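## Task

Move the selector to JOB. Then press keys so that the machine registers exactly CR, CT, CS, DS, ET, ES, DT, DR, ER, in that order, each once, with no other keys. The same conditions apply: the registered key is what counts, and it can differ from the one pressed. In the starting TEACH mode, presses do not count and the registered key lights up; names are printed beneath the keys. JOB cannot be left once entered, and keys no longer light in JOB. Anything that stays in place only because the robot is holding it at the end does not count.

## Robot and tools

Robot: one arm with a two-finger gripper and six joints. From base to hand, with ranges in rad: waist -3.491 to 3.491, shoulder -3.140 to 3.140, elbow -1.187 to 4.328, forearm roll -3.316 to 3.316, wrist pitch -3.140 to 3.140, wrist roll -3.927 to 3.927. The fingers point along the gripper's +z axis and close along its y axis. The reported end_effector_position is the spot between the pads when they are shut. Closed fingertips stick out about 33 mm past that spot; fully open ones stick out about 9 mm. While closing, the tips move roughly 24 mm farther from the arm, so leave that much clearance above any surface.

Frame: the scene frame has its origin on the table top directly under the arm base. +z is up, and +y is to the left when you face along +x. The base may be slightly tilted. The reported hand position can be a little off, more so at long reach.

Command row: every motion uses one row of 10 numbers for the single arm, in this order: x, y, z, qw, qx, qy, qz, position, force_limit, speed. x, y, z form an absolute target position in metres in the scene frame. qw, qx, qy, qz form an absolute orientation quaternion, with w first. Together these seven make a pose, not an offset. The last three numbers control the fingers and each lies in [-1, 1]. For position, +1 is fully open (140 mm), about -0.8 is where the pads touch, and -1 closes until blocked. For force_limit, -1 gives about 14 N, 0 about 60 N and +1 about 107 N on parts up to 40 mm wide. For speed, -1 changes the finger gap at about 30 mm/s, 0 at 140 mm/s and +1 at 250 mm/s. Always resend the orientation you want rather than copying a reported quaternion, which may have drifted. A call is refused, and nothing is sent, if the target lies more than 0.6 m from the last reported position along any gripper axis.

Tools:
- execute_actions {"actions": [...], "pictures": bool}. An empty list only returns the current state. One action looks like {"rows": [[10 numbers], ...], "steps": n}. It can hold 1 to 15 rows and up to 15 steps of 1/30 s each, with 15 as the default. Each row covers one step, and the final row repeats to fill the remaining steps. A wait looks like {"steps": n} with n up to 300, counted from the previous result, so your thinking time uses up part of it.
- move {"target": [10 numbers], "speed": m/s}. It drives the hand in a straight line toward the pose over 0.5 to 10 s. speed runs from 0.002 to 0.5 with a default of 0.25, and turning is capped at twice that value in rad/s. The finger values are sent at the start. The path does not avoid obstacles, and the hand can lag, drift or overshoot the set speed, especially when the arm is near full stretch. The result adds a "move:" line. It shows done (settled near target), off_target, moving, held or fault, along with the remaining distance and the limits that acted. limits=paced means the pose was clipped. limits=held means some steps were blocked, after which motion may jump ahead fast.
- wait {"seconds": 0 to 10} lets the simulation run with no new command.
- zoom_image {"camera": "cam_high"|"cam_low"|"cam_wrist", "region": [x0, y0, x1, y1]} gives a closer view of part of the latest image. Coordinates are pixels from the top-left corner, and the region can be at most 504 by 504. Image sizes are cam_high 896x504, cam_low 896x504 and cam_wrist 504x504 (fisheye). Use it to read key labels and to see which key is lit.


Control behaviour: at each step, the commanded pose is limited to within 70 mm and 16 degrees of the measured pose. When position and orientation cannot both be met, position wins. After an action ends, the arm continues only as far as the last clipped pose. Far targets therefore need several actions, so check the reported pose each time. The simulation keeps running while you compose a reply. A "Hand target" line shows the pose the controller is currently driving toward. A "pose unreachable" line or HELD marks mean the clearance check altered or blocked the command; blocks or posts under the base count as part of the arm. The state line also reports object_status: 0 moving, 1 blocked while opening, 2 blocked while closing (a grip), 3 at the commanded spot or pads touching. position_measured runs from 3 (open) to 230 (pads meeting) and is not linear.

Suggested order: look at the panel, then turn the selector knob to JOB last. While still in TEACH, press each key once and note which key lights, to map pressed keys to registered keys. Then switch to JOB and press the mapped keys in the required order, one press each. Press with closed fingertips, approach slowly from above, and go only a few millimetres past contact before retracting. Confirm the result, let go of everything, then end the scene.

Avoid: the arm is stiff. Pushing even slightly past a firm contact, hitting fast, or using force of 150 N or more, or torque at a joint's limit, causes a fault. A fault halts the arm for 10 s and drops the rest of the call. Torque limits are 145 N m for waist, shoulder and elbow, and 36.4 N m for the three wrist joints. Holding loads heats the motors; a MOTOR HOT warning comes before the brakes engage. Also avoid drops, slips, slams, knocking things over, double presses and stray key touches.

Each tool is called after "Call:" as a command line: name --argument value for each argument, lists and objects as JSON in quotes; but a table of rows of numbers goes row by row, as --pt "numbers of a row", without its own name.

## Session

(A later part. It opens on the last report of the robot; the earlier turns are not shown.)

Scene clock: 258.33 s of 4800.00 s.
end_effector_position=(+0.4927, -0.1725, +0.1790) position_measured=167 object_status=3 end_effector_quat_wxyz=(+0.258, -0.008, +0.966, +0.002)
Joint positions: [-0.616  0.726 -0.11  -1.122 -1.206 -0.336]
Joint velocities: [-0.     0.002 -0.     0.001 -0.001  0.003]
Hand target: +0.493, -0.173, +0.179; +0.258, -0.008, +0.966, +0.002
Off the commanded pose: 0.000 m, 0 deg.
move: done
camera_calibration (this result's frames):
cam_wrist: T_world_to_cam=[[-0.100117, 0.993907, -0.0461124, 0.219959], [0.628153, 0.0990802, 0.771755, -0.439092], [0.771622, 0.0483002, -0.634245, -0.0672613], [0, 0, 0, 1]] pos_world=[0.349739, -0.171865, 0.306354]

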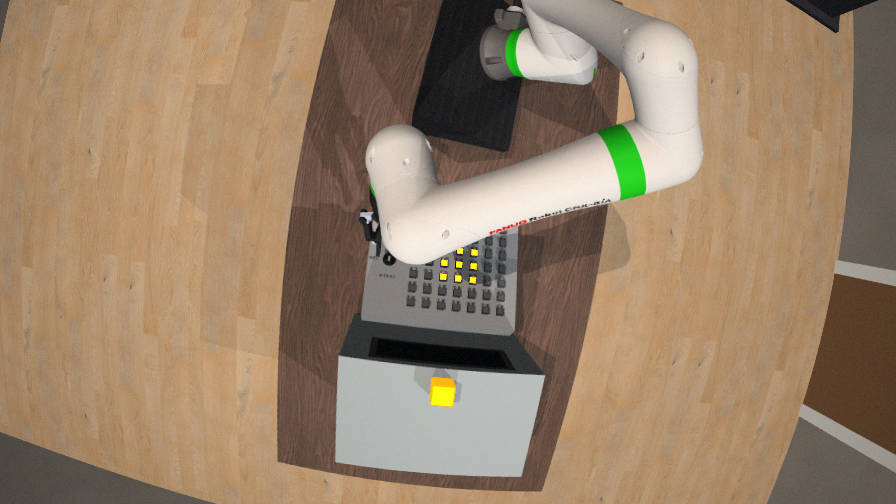

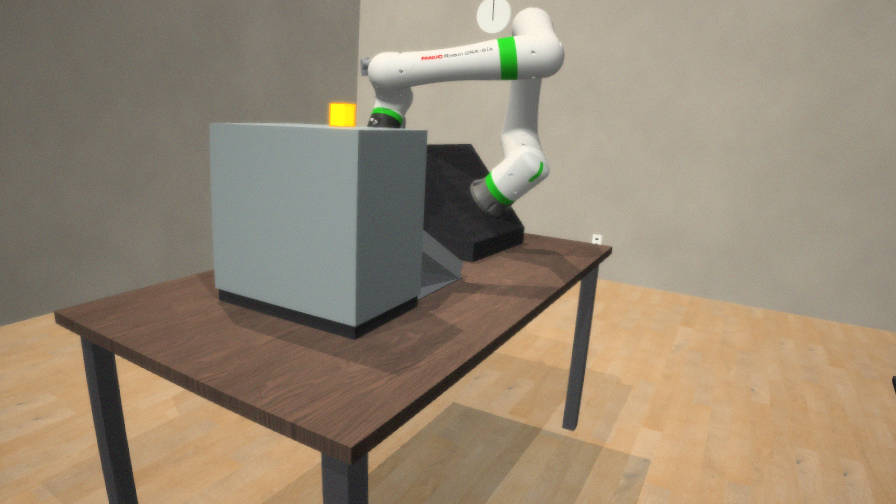

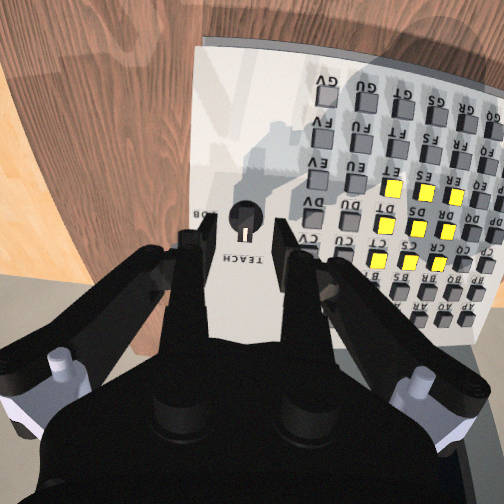

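Call:
move --target '[0.5052,-0.1725,0.170,0.2588,-0.0084,0.9659,0.0023,-0.3,0,0.5]' --speed 0.05

Call:
zoom_image --camera "cam_wrist" --region '[120, 120, 370, 300]'

Scene clock: 274.90 s of 4800.00 s.
end_effector_position=(+0.5052, -0.1725, +0.1701) position_measured=167 object_status=3 end_effector_quat_wxyz=(+0.259, -0.008, +0.966, +0.002)
Joint positions: [-0.592  0.742 -0.096 -1.139 -1.19  -0.341]
Joint velocities: [ 0.003  0.     0.002 -0.001  0.     0.   ]
Hand target: +0.505, -0.172, +0.170; +0.259, -0.008, +0.966, +0.002
Off the commanded pose: 0.000 m, 0 deg.
After step 90, 12.83 s passed at rest.
move: done
camera_calibration (this result's frames):
cam_wrist: T_world_to_cam=[[-0.100325, 0.993895, -0.0459079, 0.220835], [0.627241, 0.0989967, 0.772508, -0.439761], [0.772337, 0.0487068, -0.633343, -0.0830155], [0, 0, 0, 1]] pos_world=[0.362107, -0.171908, 0.29728]

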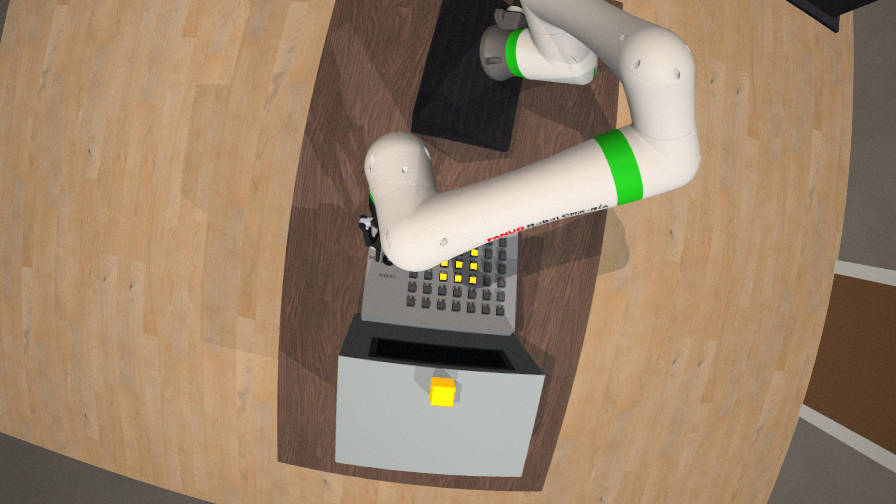

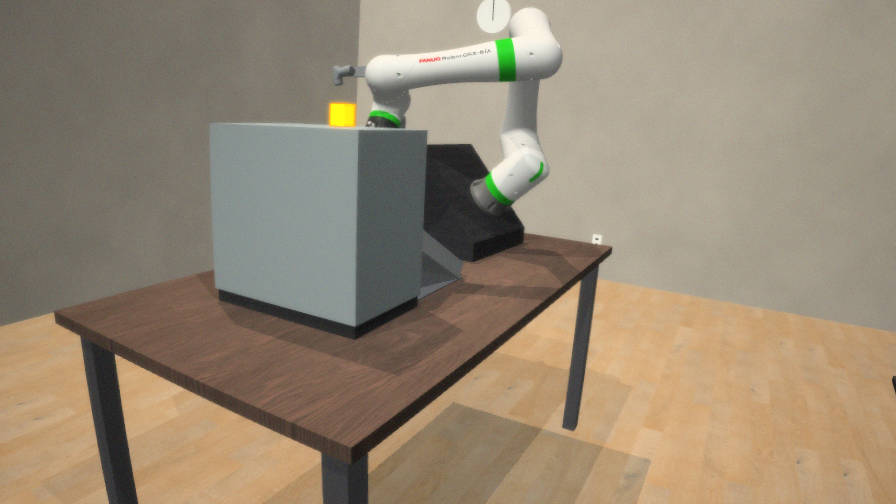

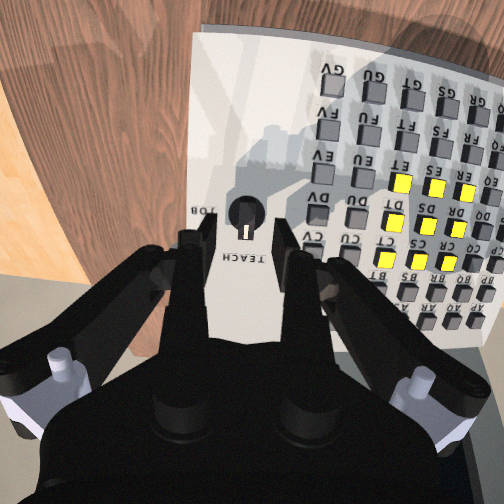

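Region (120, 120, 370, 300) of cam_wrist's 504x504 image, scaled by 2.016, with more detail than that image has; it fills the top 363 rows of this view, and the rest is white.

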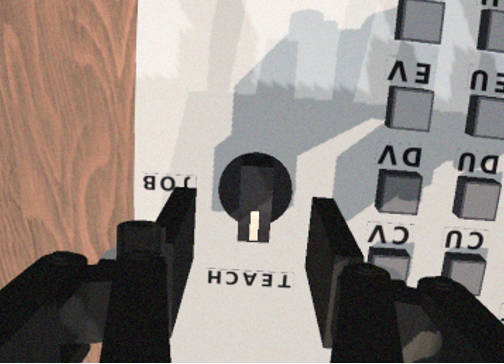

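Call:
move --target '[0.5149,-0.1725,0.157,0.2588,-0.0084,0.9659,0.0023,-0.3,0,0.5]' --speed 0.03

Call:
zoom_image --camera "cam_wrist" --region '[120, 120, 370, 300]'

Scene clock: 282.93 s of 4800.00 s.
end_effector_position=(+0.5149, -0.1725, +0.1571) position_measured=167 object_status=3 end_effector_quat_wxyz=(+0.259, -0.008, +0.966, +0.002)
Joint positions: [-0.567  0.76  -0.09  -1.159 -1.171 -0.336]
Joint velocities: [-0.     0.002 -0.002  0.     0.001 -0.002]
Hand target: +0.515, -0.173, +0.157; +0.259, -0.008, +0.966, +0.002
Off the commanded pose: 0.000 m, 0 deg.
After step 90, 4.23 s passed at rest.
move: done
camera_calibration (this result's frames):
cam_wrist: T_world_to_cam=[[-0.100342, 0.993894, -0.0459021, 0.221222], [0.627257, 0.0990041, 0.772494, -0.435813], [0.772321, 0.0487214, -0.633361, -0.0987336], [0, 0, 0, 1]] pos_world=[0.371819, -0.171914, 0.284283]

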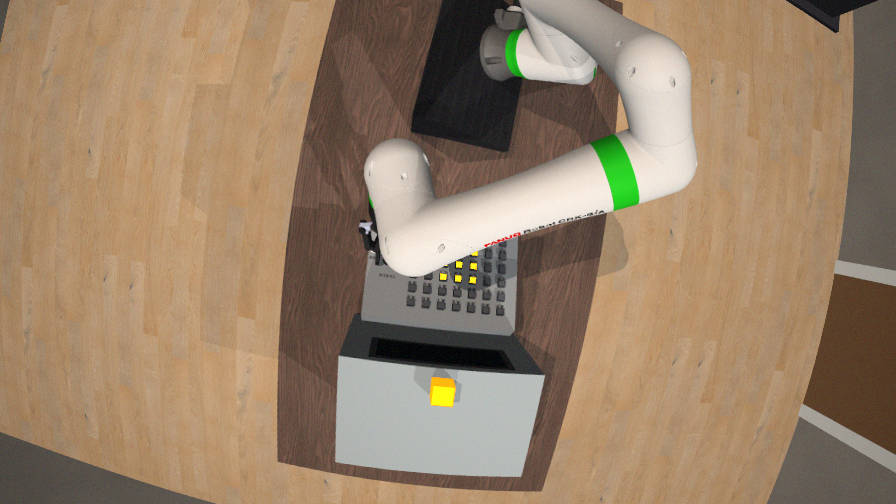

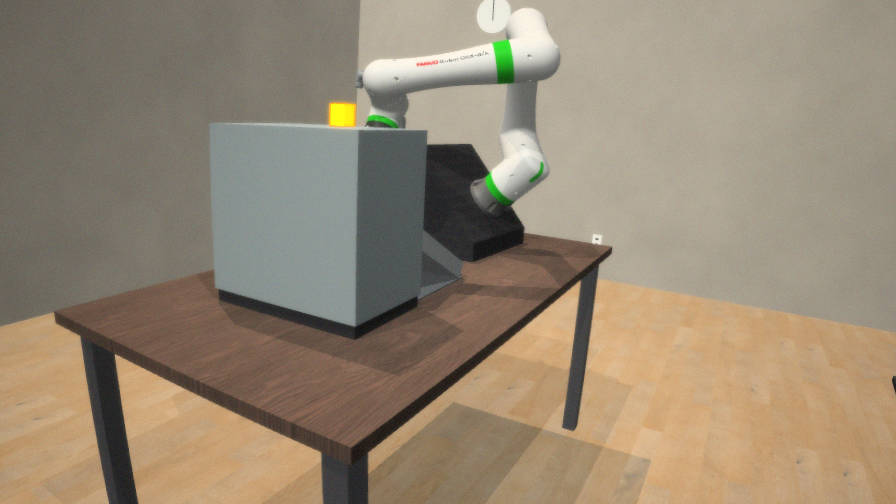

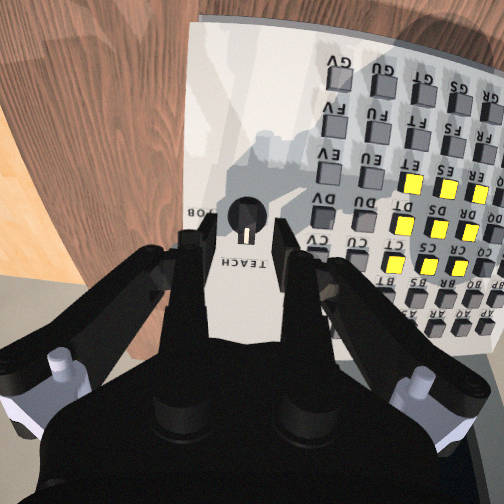

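Region (120, 120, 370, 300) of cam_wrist's 504x504 image, scaled by 2.016, with more detail than that image has; it fills the top 363 rows of this view, and the rest is white.

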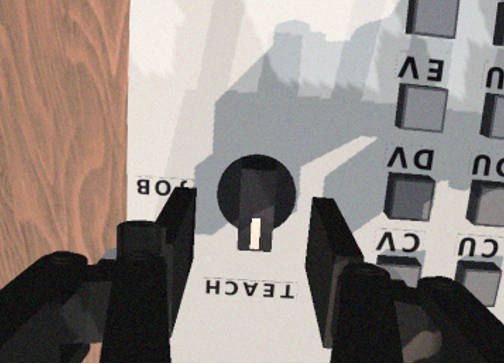

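Call:
move --target '[0.5189,-0.1725,0.1501,0.2588,-0.0084,0.9659,0.0023,-0.3,0,0.5]' --speed 0.02

Call:
execute_actions --actions '[{"rows":[[0.5189,-0.1725,0.1501,0.2588,-0.0084,0.9659,0.0023,-1,-0.6,-0.5]],"steps":15}]'

Call:
zoom_image --camera "cam_wrist" --region '[120, 120, 370, 300]'

Scene clock: 300.10 s of 4800.00 s.
end_effector_position=(+0.5189, -0.1725, +0.1501) position_measured=167 object_status=3 end_effector_quat_wxyz=(+0.259, -0.008, +0.966, +0.002)
Joint positions: [-0.556  0.769 -0.088 -1.17  -1.161 -0.332]
Joint velocities: [-0.     0.001  0.002  0.     0.001  0.   ]
Hand target: +0.519, -0.173, +0.150; +0.259, -0.008, +0.966, +0.002
Off the commanded pose: 0.000 m, 0 deg.
After step 90, 13.47 s passed at rest.
move: done
camera_calibration (this result's frames):
cam_wrist: T_world_to_cam=[[-0.100314, 0.993896, -0.0459071, 0.221291], [0.627276, 0.0989912, 0.77248, -0.432981], [0.772309, 0.0486942, -0.633378, -0.106186], [0, 0, 0, 1]] pos_world=[0.375805, -0.171908, 0.277372]

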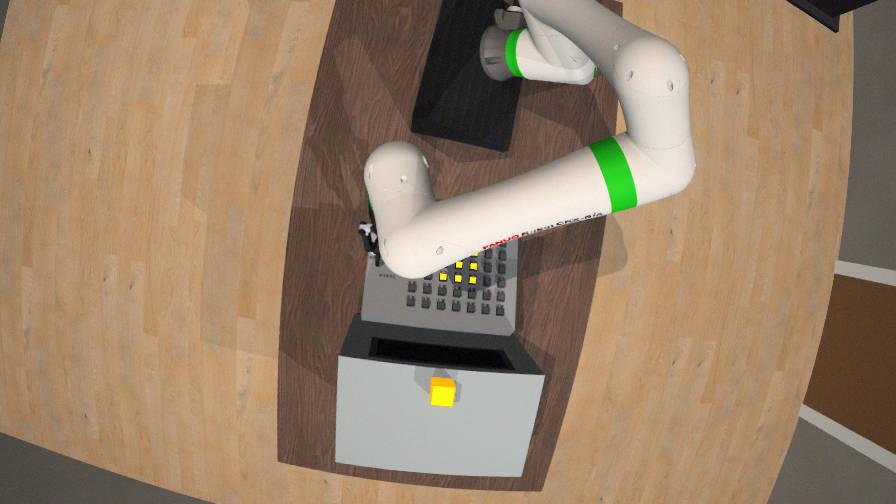

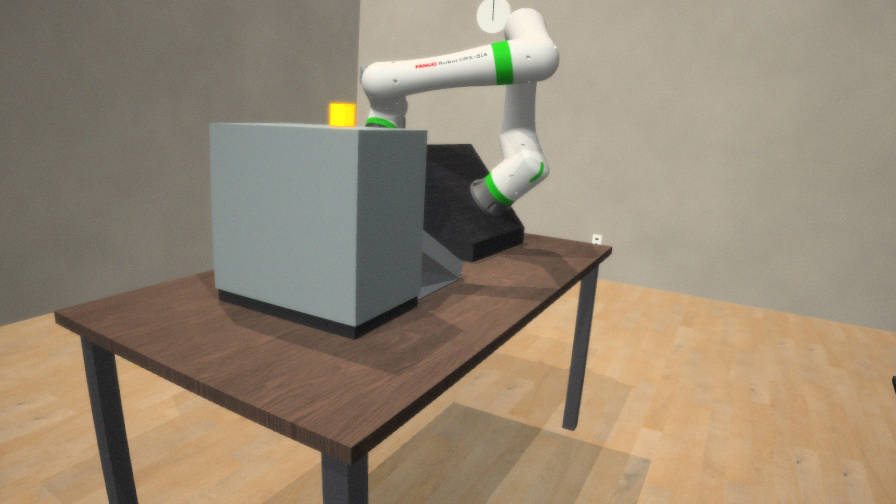

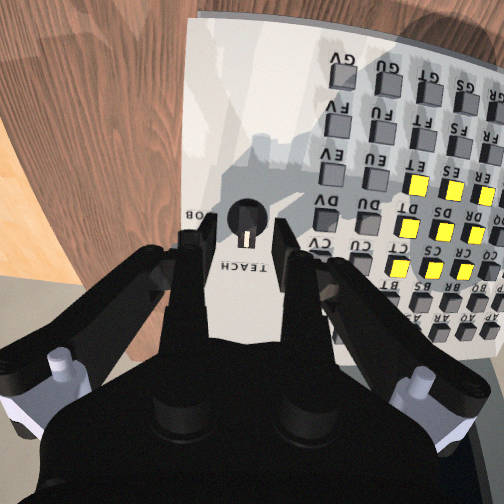

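Scene clock: 300.60 s of 4800.00 s.
end_effector_position=(+0.5190, -0.1723, +0.1501) position_measured=214 object_status=0 end_effector_quat_wxyz=(+0.259, -0.008, +0.966, +0.003)
Joint positions: [-0.556  0.769 -0.088 -1.17  -1.161 -0.332]
Joint velocities: [ 0.    -0.    -0.     0.001  0.003 -0.   ]
Hand target: +0.519, -0.172, +0.150; +0.259, -0.008, +0.966, +0.002
Off the commanded pose: 0.000 m, 0 deg.
Steps of this call (steps 1 to 15: all 15 steps of this action). Readings (end_effector_position | what the end effector reports):
1: (+0.5189, -0.1725, +0.1501) | position_measured=167 object_status=0
2: (+0.5189, -0.1725, +0.1501) | position_measured=170 object_status=0
4: (+0.5189, -0.1725, +0.1501) | position_measured=179 object_status=0
8: (+0.5189, -0.1725, +0.1501) | position_measured=198 object_status=0
15: the state above
camera_calibration (this result's frames):
cam_wrist: T_world_to_cam=[[-0.100499, 0.993898, -0.0454642, 0.221118], [0.627194, 0.0987594, 0.772576, -0.433016], [0.772352, 0.049128, -0.633292, -0.106251], [0, 0, 0, 1]] pos_world=[0.375871, -0.171784, 0.277303]

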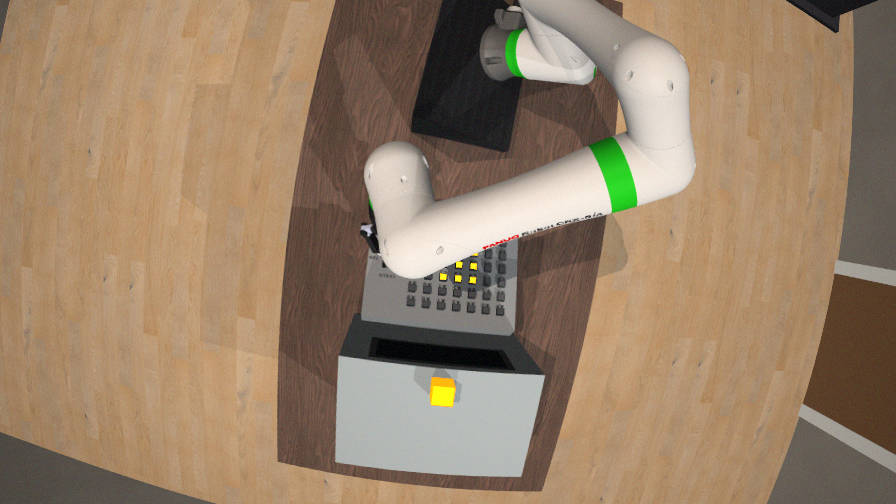

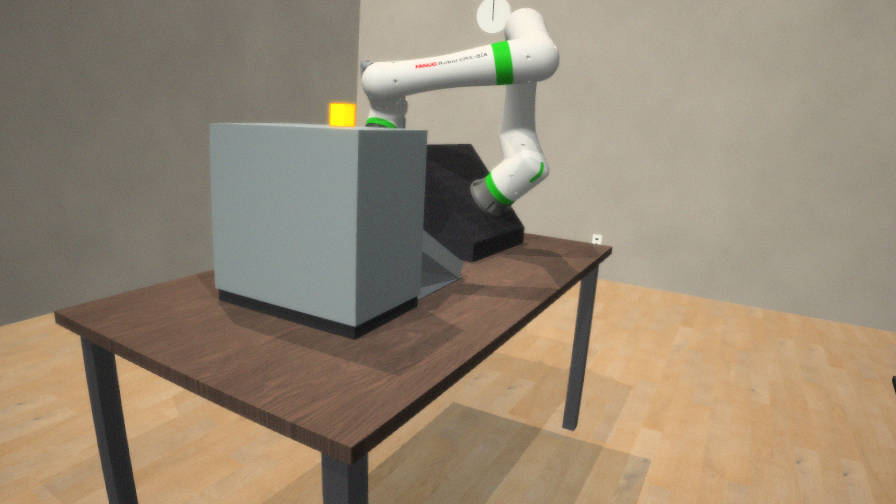

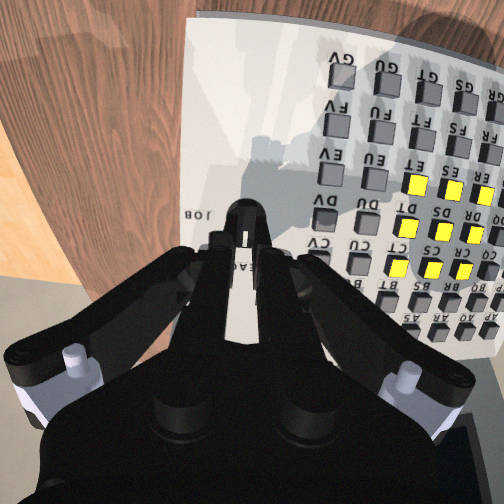

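Region (120, 120, 370, 300) of cam_wrist's 504x504 image, scaled by 2.016, with more detail than that image has; it fills the top 363 rows of this view, and the rest is white.

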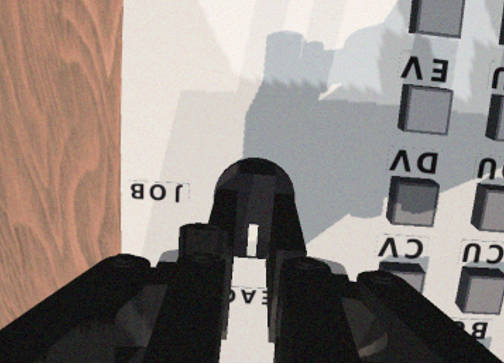

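Call:
move --target '[0.5189,-0.1724,0.1501,0.2382,0.3618,0.8956,0.1011,-1,-0.6,-0.5]' --speed 0.25

Call:
move --target '[0.5189,-0.1724,0.1501,0.1814,0.6771,0.6889,0.1846,-1,-0.6,-0.5]' --speed 0.25

Scene clock: 319.47 s of 4800.00 s.
end_effector_position=(+0.5182, -0.1745, +0.1497) position_measured=214 object_status=2 end_effector_quat_wxyz=(+0.246, +0.298, +0.919, +0.082)
Joint positions: [-0.557  0.77  -0.089 -1.169 -1.157 -0.973]
Joint velocities: [-0.    -0.     0.001 -0.001  0.    -0.002]
Hand target: +0.519, -0.173, +0.150; +0.246, +0.297, +0.919, +0.084
Off the commanded pose: 0.002 m, 8 deg.
TORQUE FAULT: the external load on joint 5 (wrist pitch) reached its load limit, and the arm stopped for 10 seconds. The arm's remaining commands of this call were not run. The arm holds where it stopped, with its grip as last carried out, and accepts commands again: back off and push less far. The arm stops again, at the same cost, whenever a joint's load reaches its limit.
After step 90, 4.37 s passed at rest.
move: fault
camera_calibration (this result's frames):
cam_wrist: T_world_to_cam=[[0.437324, 0.860958, 0.259806, -0.124395], [0.52042, -0.477893, 0.707659, -0.467599], [0.733424, -0.174268, -0.657054, -0.121013], [0, 0, 0, 1]] pos_world=[0.386503, -0.137452, 0.283707]

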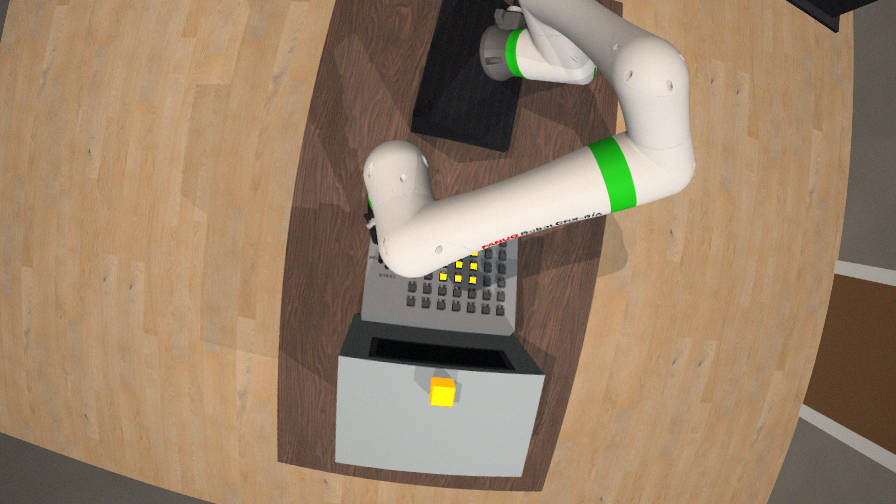

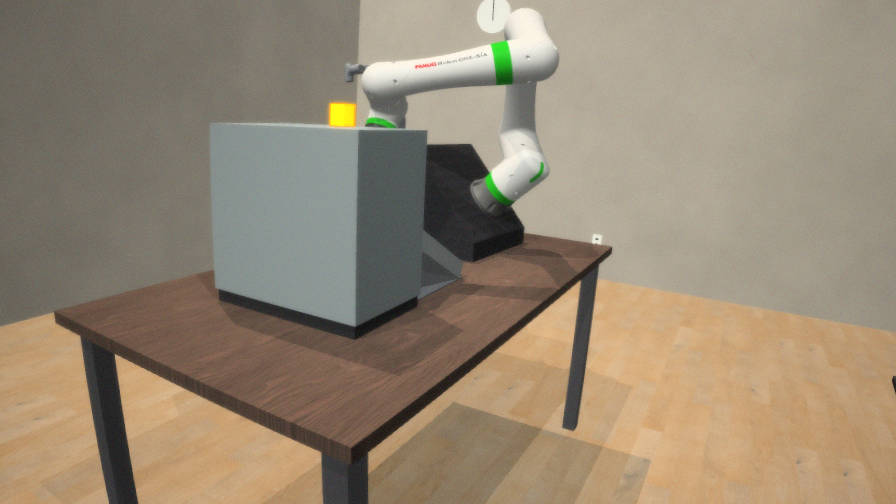

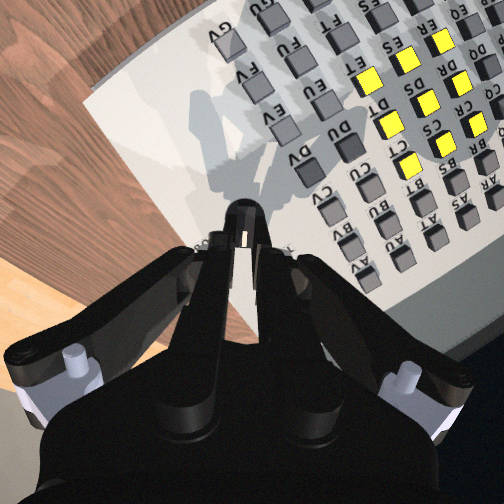

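not run: a fault stop came before this call.

Call:
move --target '[0.5182,-0.1745,0.1497,0.246,0.298,0.919,0.082,-0.4,0,0.5]' --speed 0.02

Call:
move --target '[0.5139,-0.1724,0.1518,0.246,0.298,0.919,0.082,-0.4,0,0.5]' --speed 0.02

Call:
zoom_image --camera "cam_wrist" --region '[120, 120, 370, 300]'

Scene clock: 332.67 s of 4800.00 s.
end_effector_position=(+0.5182, -0.1745, +0.1497) position_measured=179 object_status=3 end_effector_quat_wxyz=(+0.246, +0.298, +0.919, +0.082)
Joint positions: [-0.557  0.77  -0.09  -1.169 -1.156 -0.973]
Joint velocities: [-0.    -0.001 -0.003  0.     0.     0.001]
Hand target: +0.518, -0.174, +0.150; +0.246, +0.298, +0.919, +0.082
Off the commanded pose: 0.000 m, 0 deg.
After step 90, 9.50 s passed at rest.
move: done
camera_calibration (this result's frames):
cam_wrist: T_world_to_cam=[[0.437416, 0.861155, 0.258998, -0.124282], [0.520204, -0.477245, 0.708254, -0.467463], [0.733522, -0.17507, -0.656731, -0.121277], [0, 0, 0, 1]] pos_world=[0.386499, -0.137301, 0.283625]

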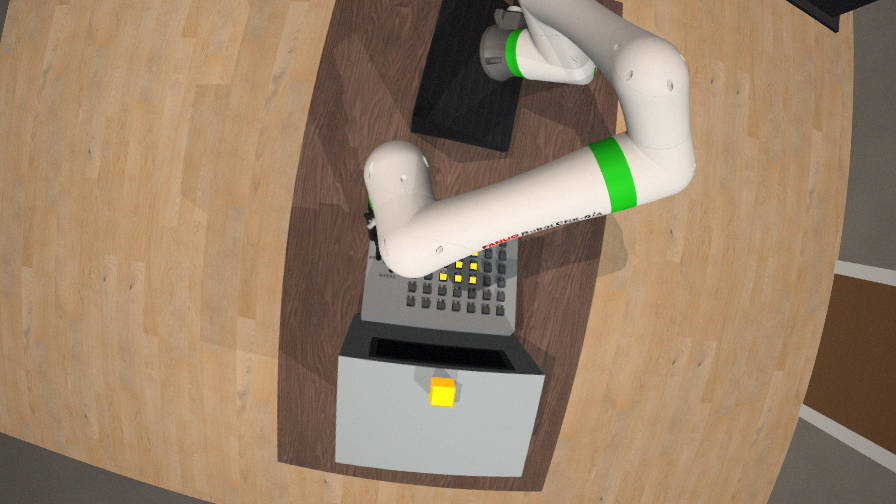

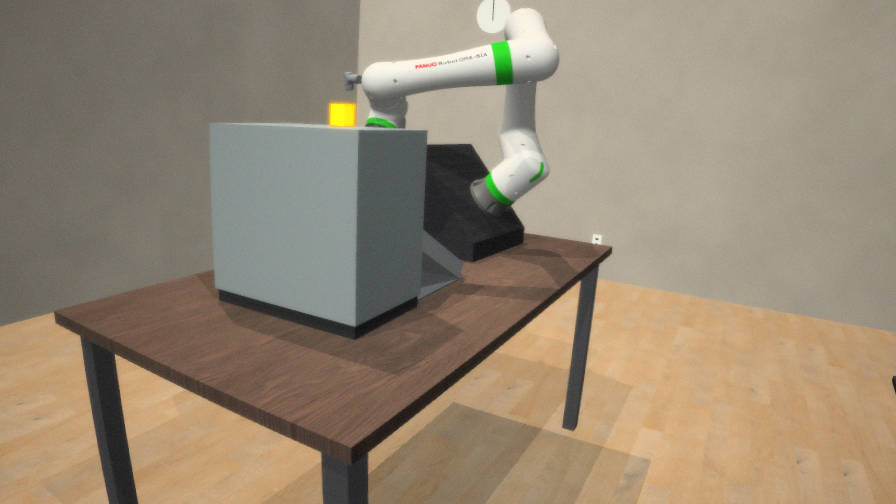

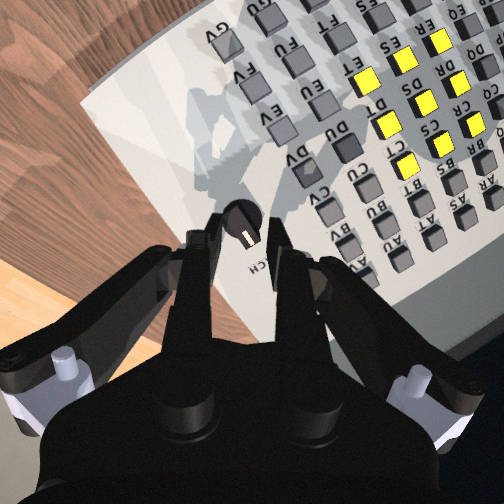

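Scene clock: 333.37 s of 4800.00 s.
end_effector_position=(+0.5139, -0.1724, +0.1518) position_measured=179 object_status=3 end_effector_quat_wxyz=(+0.246, +0.298, +0.919, +0.082)
Joint positions: [-0.562  0.76  -0.101 -1.166 -1.159 -0.971]
Joint velocities: [-0.001  0.    -0.001  0.001  0.     0.001]
Hand target: +0.514, -0.172, +0.152; +0.246, +0.298, +0.919, +0.082
Off the commanded pose: 0.000 m, 0 deg.
move: done
camera_calibration (this result's frames):
cam_wrist: T_world_to_cam=[[0.437443, 0.861143, 0.258992, -0.124748], [0.520213, -0.477263, 0.708236, -0.465698], [0.7335, -0.175082, -0.656753, -0.116391], [0, 0, 0, 1]] pos_world=[0.382205, -0.135213, 0.285693]

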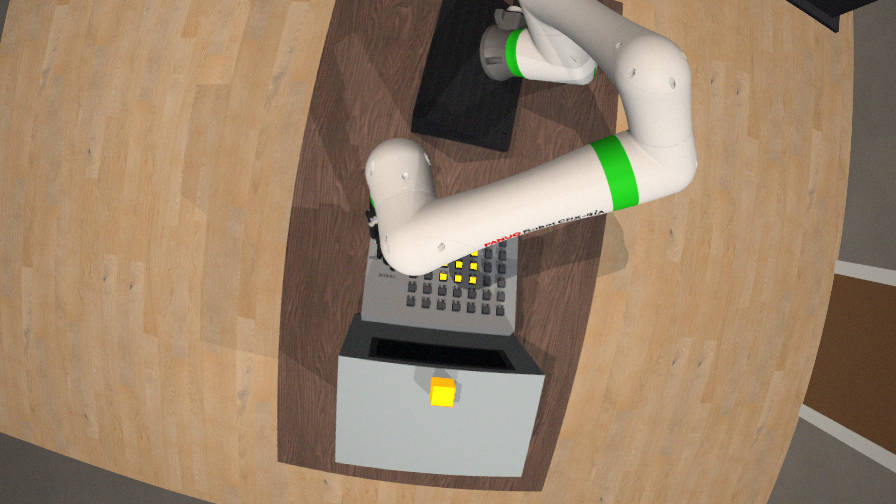

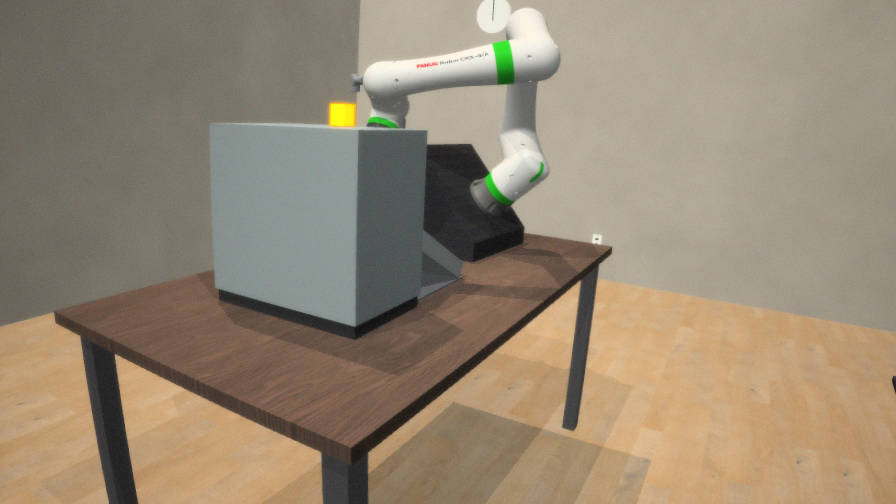

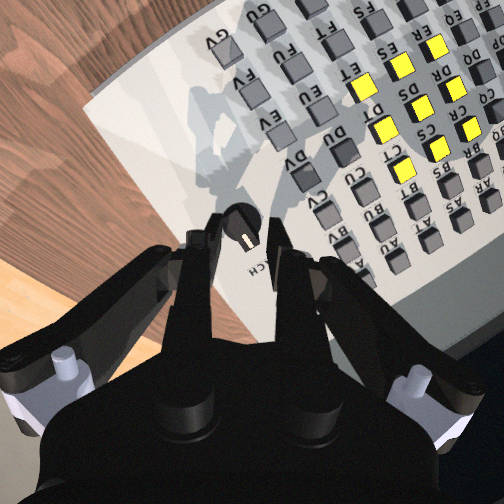

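Region (120, 120, 370, 300) of cam_wrist's 504x504 image, scaled by 2.016, with more detail than that image has; it fills the top 363 rows of this view, and the rest is white.

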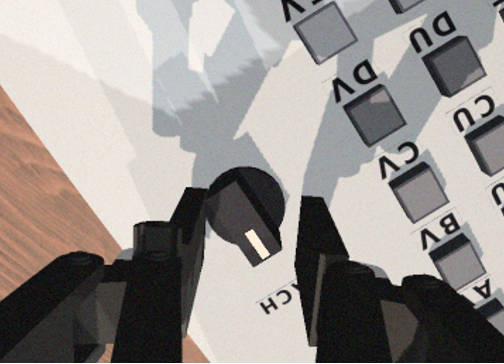

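Call:
move --target '[0.5139,-0.1724,0.1518,0.246,0.298,0.919,0.082,-0.15,0,0.5]' --speed 0.02

Call:
move --target '[0.5139,-0.1724,0.1518,0.1814,0.6771,0.6889,0.1846,-0.15,0,0.5]' --speed 0.3

Call:
zoom_image --camera "cam_wrist" --region '[120, 120, 370, 300]'

Scene clock: 358.00 s of 4800.00 s.
end_effector_position=(+0.5139, -0.1724, +0.1518) position_measured=148 object_status=3 end_effector_quat_wxyz=(+0.246, +0.298, +0.919, +0.082)
Joint positions: [-0.562  0.76  -0.101 -1.166 -1.159 -0.971]
Joint velocities: [-0.    -0.002 -0.001  0.     0.    -0.001]
Hand target: +0.514, -0.172, +0.152; +0.246, +0.298, +0.919, +0.082
Off the commanded pose: 0.000 m, 0 deg.
After step 90, 20.93 s passed at rest.
move: done
camera_calibration (this result's frames):
cam_wrist: T_world_to_cam=[[0.437435, 0.861145, 0.258999, -0.12475], [0.520216, -0.477263, 0.708234, -0.465693], [0.733502, -0.175071, -0.656753, -0.116362], [0, 0, 0, 1]] pos_world=[0.382183, -0.135202, 0.285709]

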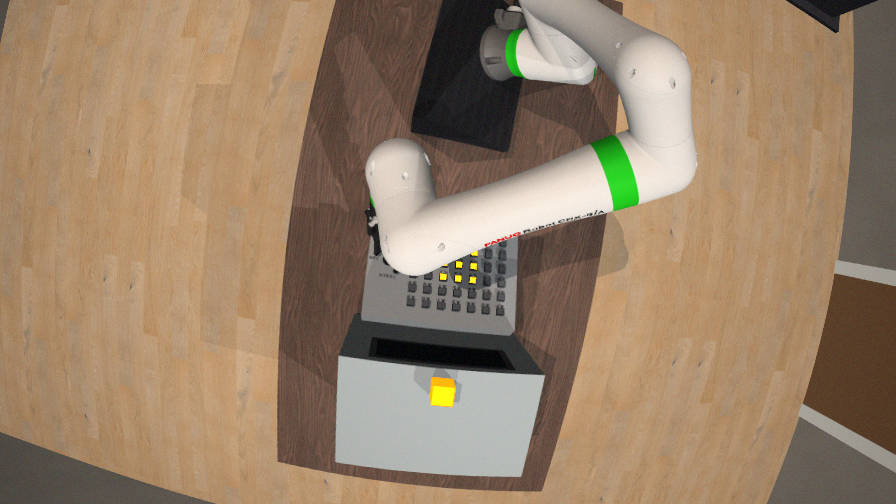

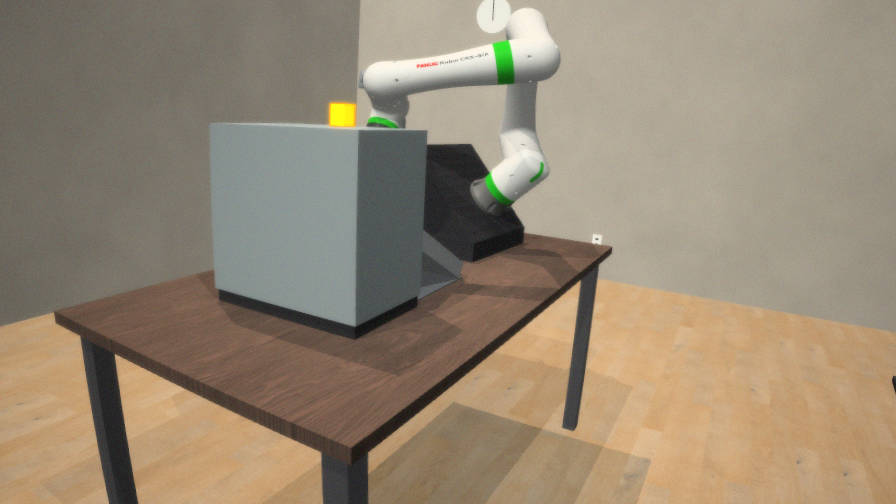

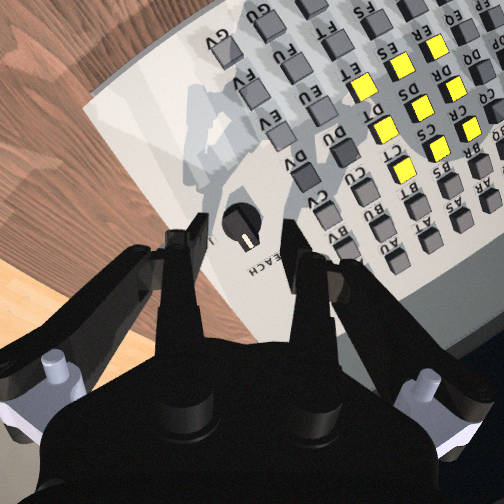

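Scene clock: 359.97 s of 4800.00 s.
end_effector_position=(+0.5138, -0.1725, +0.1517) position_measured=148 object_status=3 end_effector_quat_wxyz=(+0.181, +0.677, +0.689, +0.185)
Joint positions: [-0.564  0.764 -0.097 -1.166 -1.164 -1.897]
Joint velocities: [ 0.    -0.     0.002  0.002 -0.    -0.004]
Hand target: +0.514, -0.172, +0.152; +0.181, +0.677, +0.689, +0.185
Off the commanded pose: 0.000 m, 0 deg.
move: done
camera_calibration (this result's frames):
cam_wrist: T_world_to_cam=[[0.859569, 0.109562, 0.499137, -0.507602], [-0.0849047, -0.932551, 0.350914, -0.179009], [0.503918, -0.344013, -0.792289, -0.007023], [0, 0, 0, 1]] pos_world=[0.424659, -0.113737, 0.310615]

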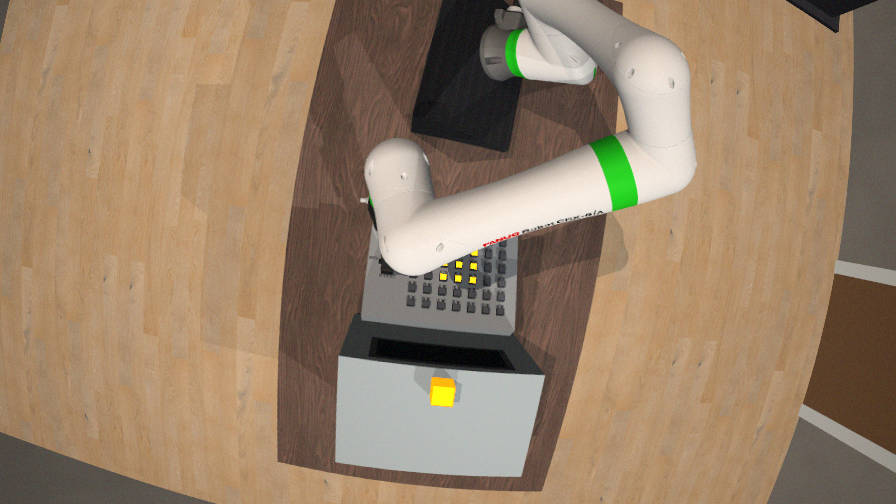

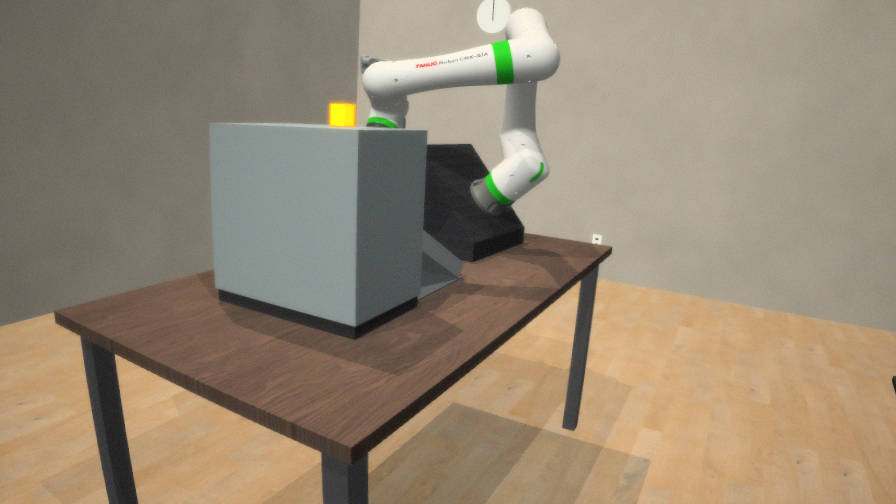

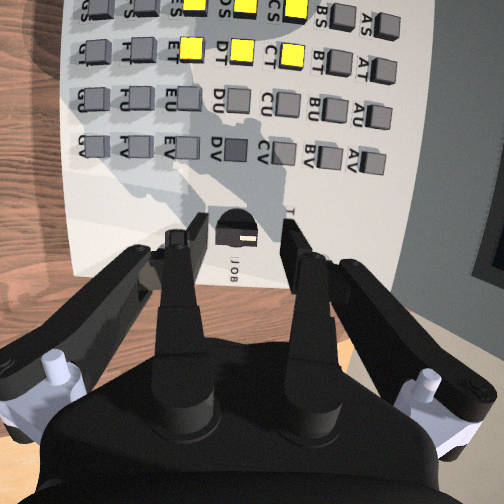

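Region (120, 120, 370, 300) of cam_wrist's 504x504 image, scaled by 2.016, with more detail than that image has; it fills the top 363 rows of this view, and the rest is white.

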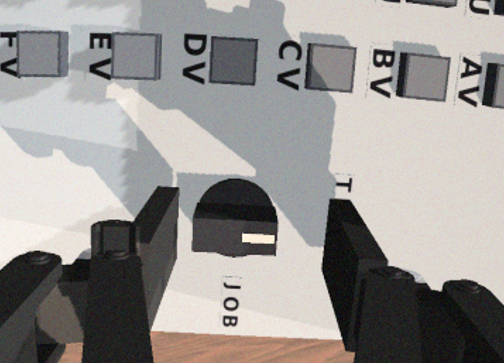

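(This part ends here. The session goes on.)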